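## Task

Push the CALL key on the operator panel until its lamp turns on. When finished, CALL's lamp must be on and every other lamp must be off. It only counts if it stays that way without the robot holding anything in place. Release and move the gripper away afterwards.

## Robot and tools

Robot: one arm (URDF yam_st) with six revolute joints (waist, shoulder, elbow, wrist pitch, wrist yaw, wrist roll) and a two-finger parallel gripper. One number drives both fingers. The fingers point along the gripper's own +z axis and close along its y axis. end_effector_position is the pinch point between the finger pads, roughly 1 cm back from the tips, so a key is touched by the tips slightly beyond that point.

Scene frame: origin on the table top under the arm's base, +z up, +x forward from the base, +y to the left when facing +x. The base may be slightly tilted. Reported hand positions can be a little wrong, more so far from the base.

The panel has four keys in random order, each labelled with its name. A gentle push lights the key's lamp; a press cannot be reversed, so never touch a wrong key. Read the labels from the cameras first.

Cameras: cam_head_left and cam_head_right (672x504 each) and cam_wrist (616x616 fisheye), returned in that order.

A row is 8 plain numbers: x, y, z, qw, qx, qy, qz, opening. x, y, z is an absolute target for the pinch point in metres in the scene frame; qw..qz is an absolute target orientation (w first) in the scene frame. opening runs from -1 (closed) to +1 (fully open, 0.094 m). Repeat the wanted quaternion in every row; do not copy it back from a result, as the reported one may have drifted.

Tools:
- execute_actions {"actions": [...], "pictures": bool}. The list holds zero or one item. Empty list: just report the state. An action {"rows": [[8 numbers], ...], "steps": n}: up to 15 rows, n from 1 to 15 (default 15), each step 1/30 s; each row is used for one step and the final row repeats to fill the steps. A wait {"steps": n} with n up to 300 sends nothing and counts from the previous result. A refused call sends nothing. A target more than 0.6 m from the last reported position along any gripper axis is refused.
- move {"target": [8 numbers], "speed": m/s}: one absolute pose as a row; the pinch point follows a straight path to it. speed 0.002 to 0.5 (default 0.25); rotation is limited to double that in rad/s. Paths last 0.5 to 10 s and are cut off at 10 s. The opening is sent when the move begins. The path does not slow at obstacles; faster moves and targets set deeper past a contact press harder. Its result adds a move: line (done, off_target, moving, held, fault) and the distance left to the target; limits=paced means the pose was clipped, limits=held means the safety check blocked some steps, after which the arm may speed up.
- wait {"seconds": 0 to 10}: lets time run without new commands.
- zoom_image {"camera": name, "region": [x0, y0, x1, y1]}: pixel box in that camera's last full image, top-left origin, at most 504x504; useful for reading key labels and lamps.
- read_manual {"section": "licences"}: licence text only.
- finished_scene {"scene": n}: ends the current scene (give its number) irreversibly and reports whether the goal holds; the next task arrives in its result.

Control behaviour: each step the commanded pose is clipped to within 70 mm and 16 degrees of the measured one, then the arm is driven there by inverse kinematics, favouring position over orientation. After an action ends the arm only finishes the last clipped pose, so long reaches need follow-up commands; check the pose in each result. Joint friction may leave the hand up to about 31 mm off, and very small commands may not move it at all. The simulation keeps running while you compose replies.

Result lines: the state gives position and quat; Joint positions and velocities list the six joints (rad, rad/s) then the finger gap (m). Ranges: waist -2.618 to 3.054, shoulder 0 to 3.142, elbow 0 to 3.142, wrist pitch -1.571 to 1.571, wrist yaw -1.571 to 1.571, wrist roll -2.094 to 2.094. grip_measured is the finger opening on the command scale. "pose unreachable" and HELD mark steps the clearance check changed or blocked (the mounting block counts as arm). Hand target, when shown, is the pose being driven to. FAULT or OVER-TEMPERATURE FAULT lines mean the arm was stopped; MOTOR HOT warns of heating from sustained load.

Suggested approach: locate the right key, move above it with fingers closed and pointing down, descend slowly (low speed) a few millimetres past the key face, confirm the lamp is on, then lift clear. Avoid fast contacts, hard pushes, touching other keys, and knocking anything off the table.

Each tool is called after "Call:" as name(argument=value, ...), one argument or row to a line, values as JSON.

## Session

Call:
execute_actions(
  actions=[],
)

Scene clock: 0.00 s of 7200.00 s.
end_effector_position=(+0.1980, -0.2424, +0.1908) grip_measured=+1.000 end_effector_quat_wxyz=(-0.213, -0.423, +0.880, +0.038)
Joint positions: [-0.962  1.333  0.863 -0.539  0.12  -1.603  0.094]
Joint velocities: [-0.007  0.002 -0.032  0.037  0.051 -0.051  0.   ]
Hand target: +0.198, -0.242, +0.191; -0.213, -0.423, +0.880, +0.038

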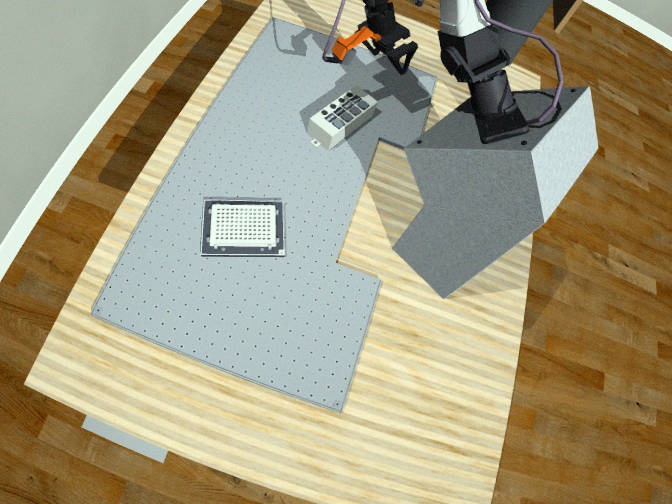

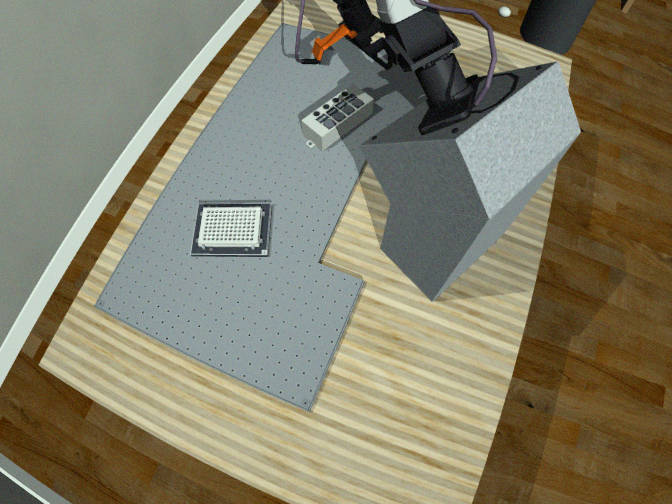

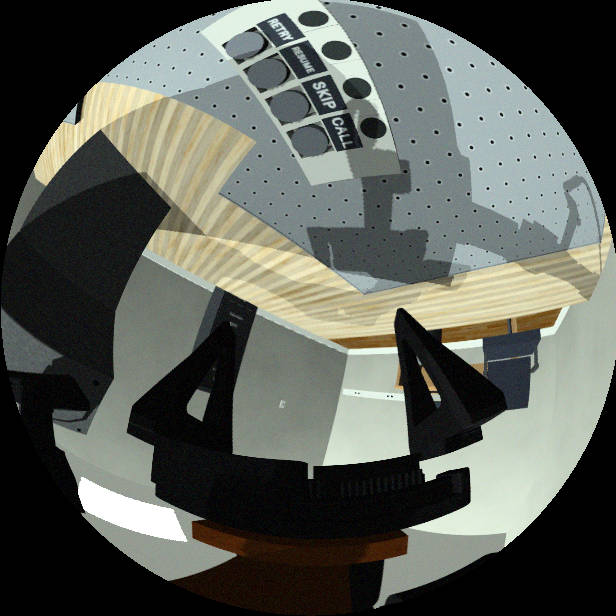

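Call:
move(
  target=[0.2,-0.22,0.14,0,-0.433,0.901,0,-1],
)

Scene clock: 13.63 s of 7200.00 s.
end_effector_position=(+0.2093, -0.2227, +0.1424) grip_measured=-0.987 end_effector_quat_wxyz=(+0.002, -0.435, +0.900, -0.004)
Joint positions: [-1.08   1.397  0.6    0.021 -0.327 -1.676  0.001]
Joint velocities: [ 0.017 -0.002 -0.007 -0.051  0.022 -0.022 -0.001]
Hand target: +0.200, -0.219, +0.141; +0.000, -0.431, +0.902, +0.003
Off the commanded pose: 0.010 m, 1 deg.
After step 90, 9.00 s passed at rest.
move: done

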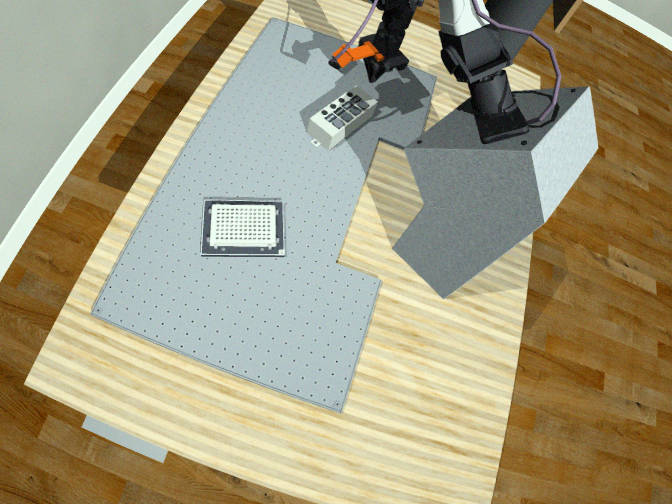

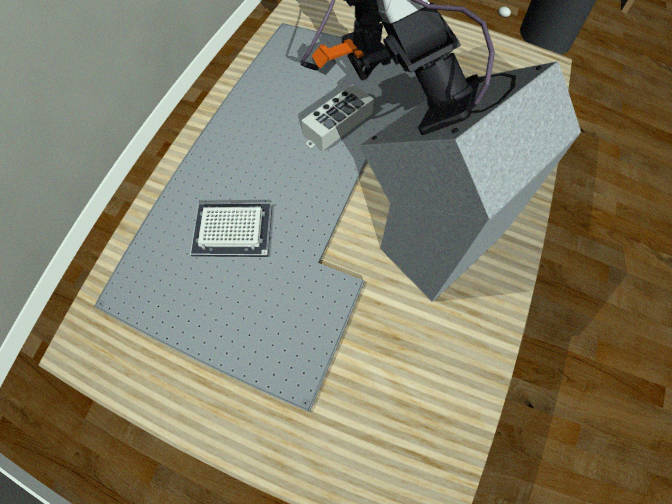

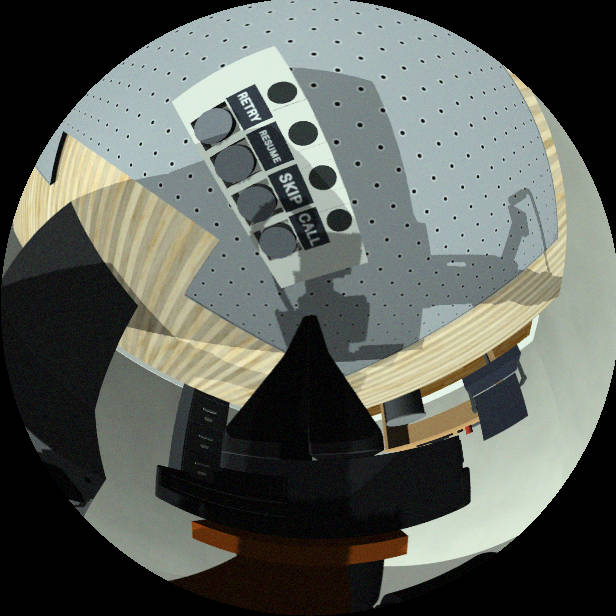

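Call:
move(
  target=[0.186,-0.203,0.095,0,-0.433,0.901,0,-1],
)

Scene clock: 26.00 s of 7200.00 s.
end_effector_position=(+0.1903, -0.2105, +0.0978) grip_measured=-0.987 end_effector_quat_wxyz=(+0.002, -0.435, +0.901, -0.007)
Joint positions: [-1.039  1.612  0.549  0.3   -0.295 -1.643  0.001]
Joint velocities: [-0.007  0.017  0.007  0.081  0.022  0.022  0.   ]
Hand target: +0.186, -0.203, +0.096; +0.000, -0.433, +0.901, -0.000
Off the commanded pose: 0.009 m, 1 deg.
After step 90, 8.27 s passed at rest.
move: done

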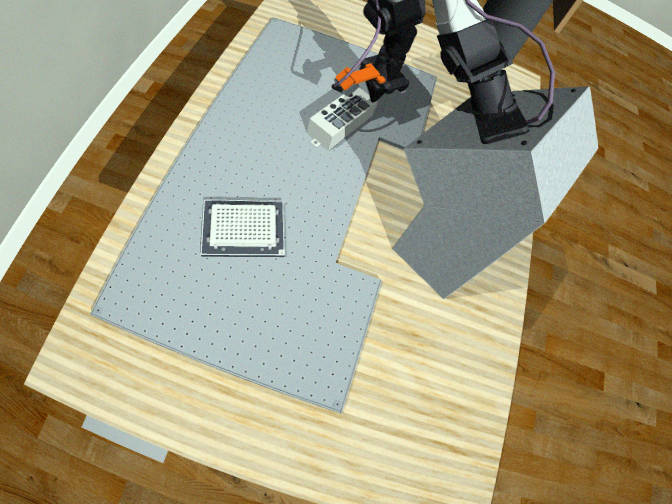

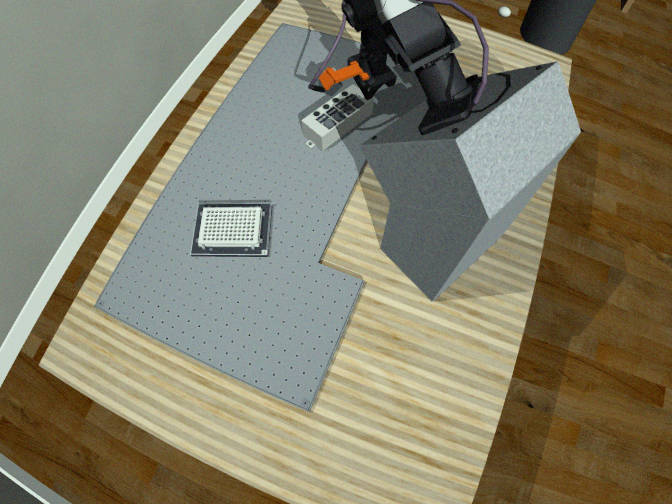

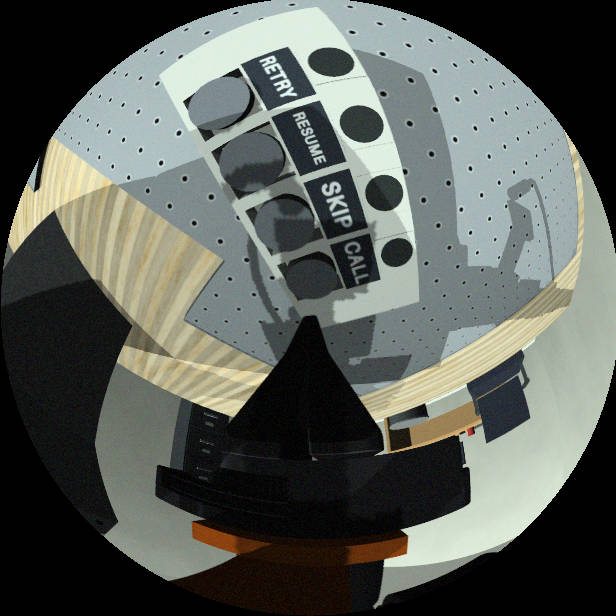

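Call:
move(
  target=[0.201,-0.19,0.092,0,-0.433,0.901,0,-1],
)

Scene clock: 32.90 s of 7200.00 s.
end_effector_position=(+0.1985, -0.1991, +0.0930) grip_measured=-0.987 end_effector_quat_wxyz=(-0.008, -0.432, +0.902, -0.006)
Joint positions: [-0.97   1.612  0.549  0.303 -0.227 -1.592  0.001]
Joint velocities: [ 0.002  0.007  0.017 -0.007  0.081 -0.022 -0.001]
Hand target: +0.201, -0.190, +0.092; -0.000, -0.433, +0.901, -0.000
Off the commanded pose: 0.009 m, 1 deg.
After step 90, 3.17 s passed at rest.
move: done

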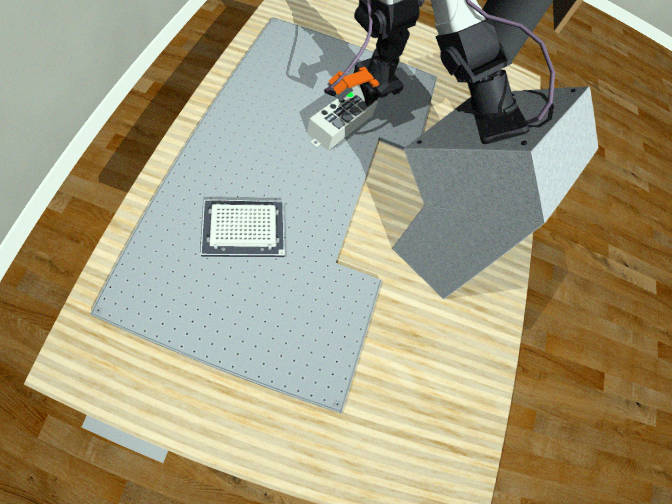

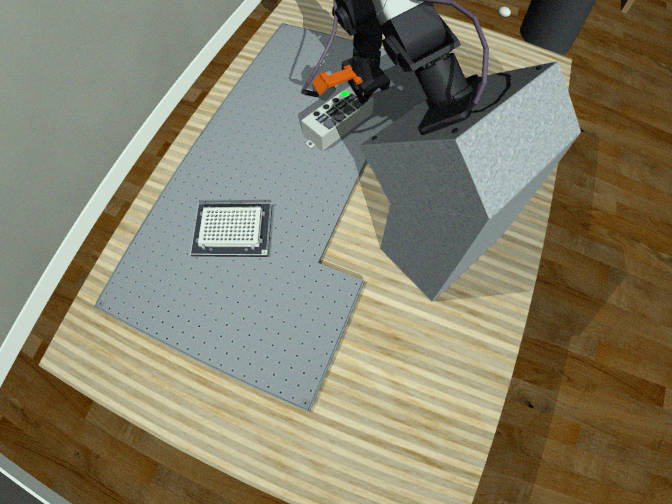

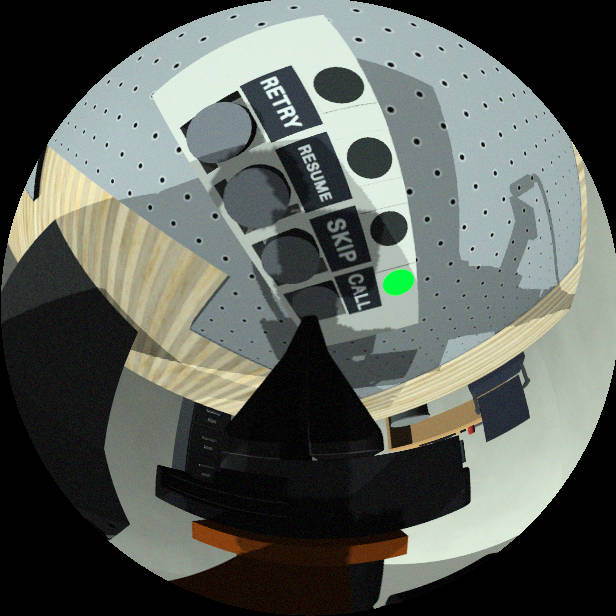

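Call:
move(
  target=[0.2,-0.23,0.19,0,-0.433,0.901,0,-1],
)

Call:
finished_scene(
  scene=1,
)

Scene clock: 50.77 s of 7200.00 s.
end_effector_position=(+0.1933, -0.2210, +0.1834) grip_measured=-0.987 end_effector_quat_wxyz=(-0.004, -0.430, +0.903, +0.012)
Joint positions: [-1.186  1.227  0.589 -0.206 -0.398 -1.76   0.001]
Joint velocities: [ 0.007 -0.002  0.017  0.022 -0.066  0.037 -0.   ]
Hand target: +0.200, -0.230, +0.188; -0.001, -0.433, +0.901, +0.002
Off the commanded pose: 0.013 m, 2 deg.
After step 90, 13.70 s passed at rest.
move: off_target

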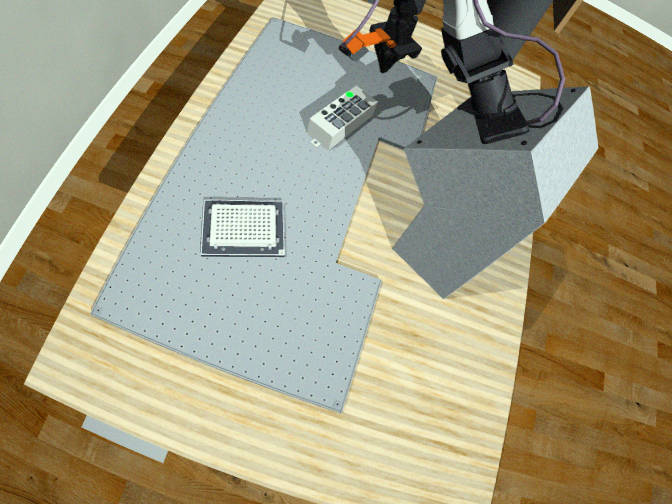

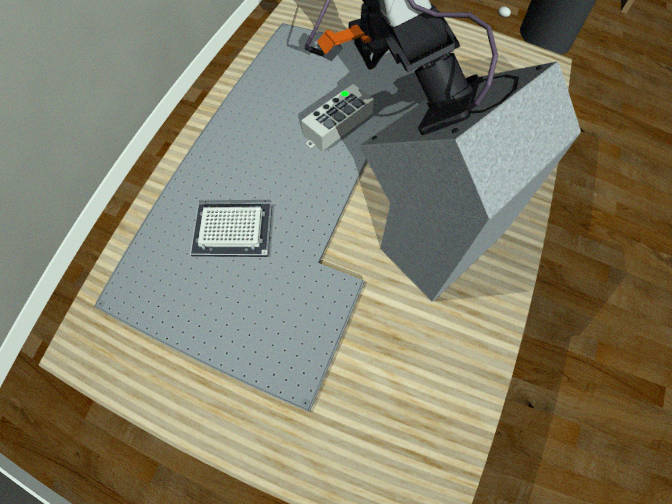

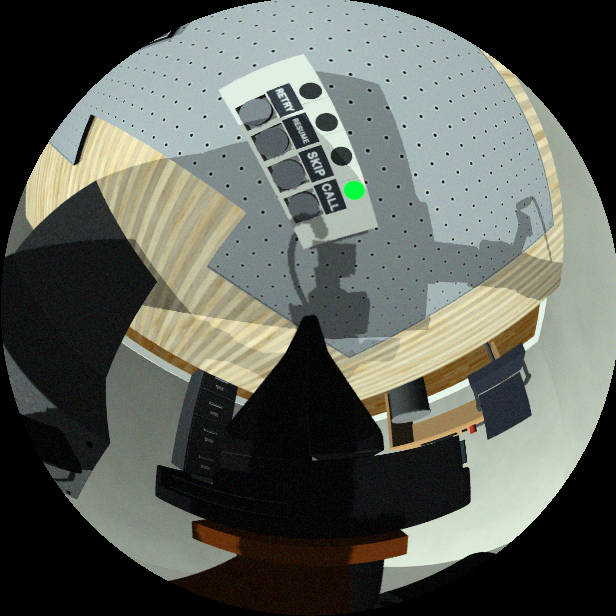

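The scene is finished: the task was done.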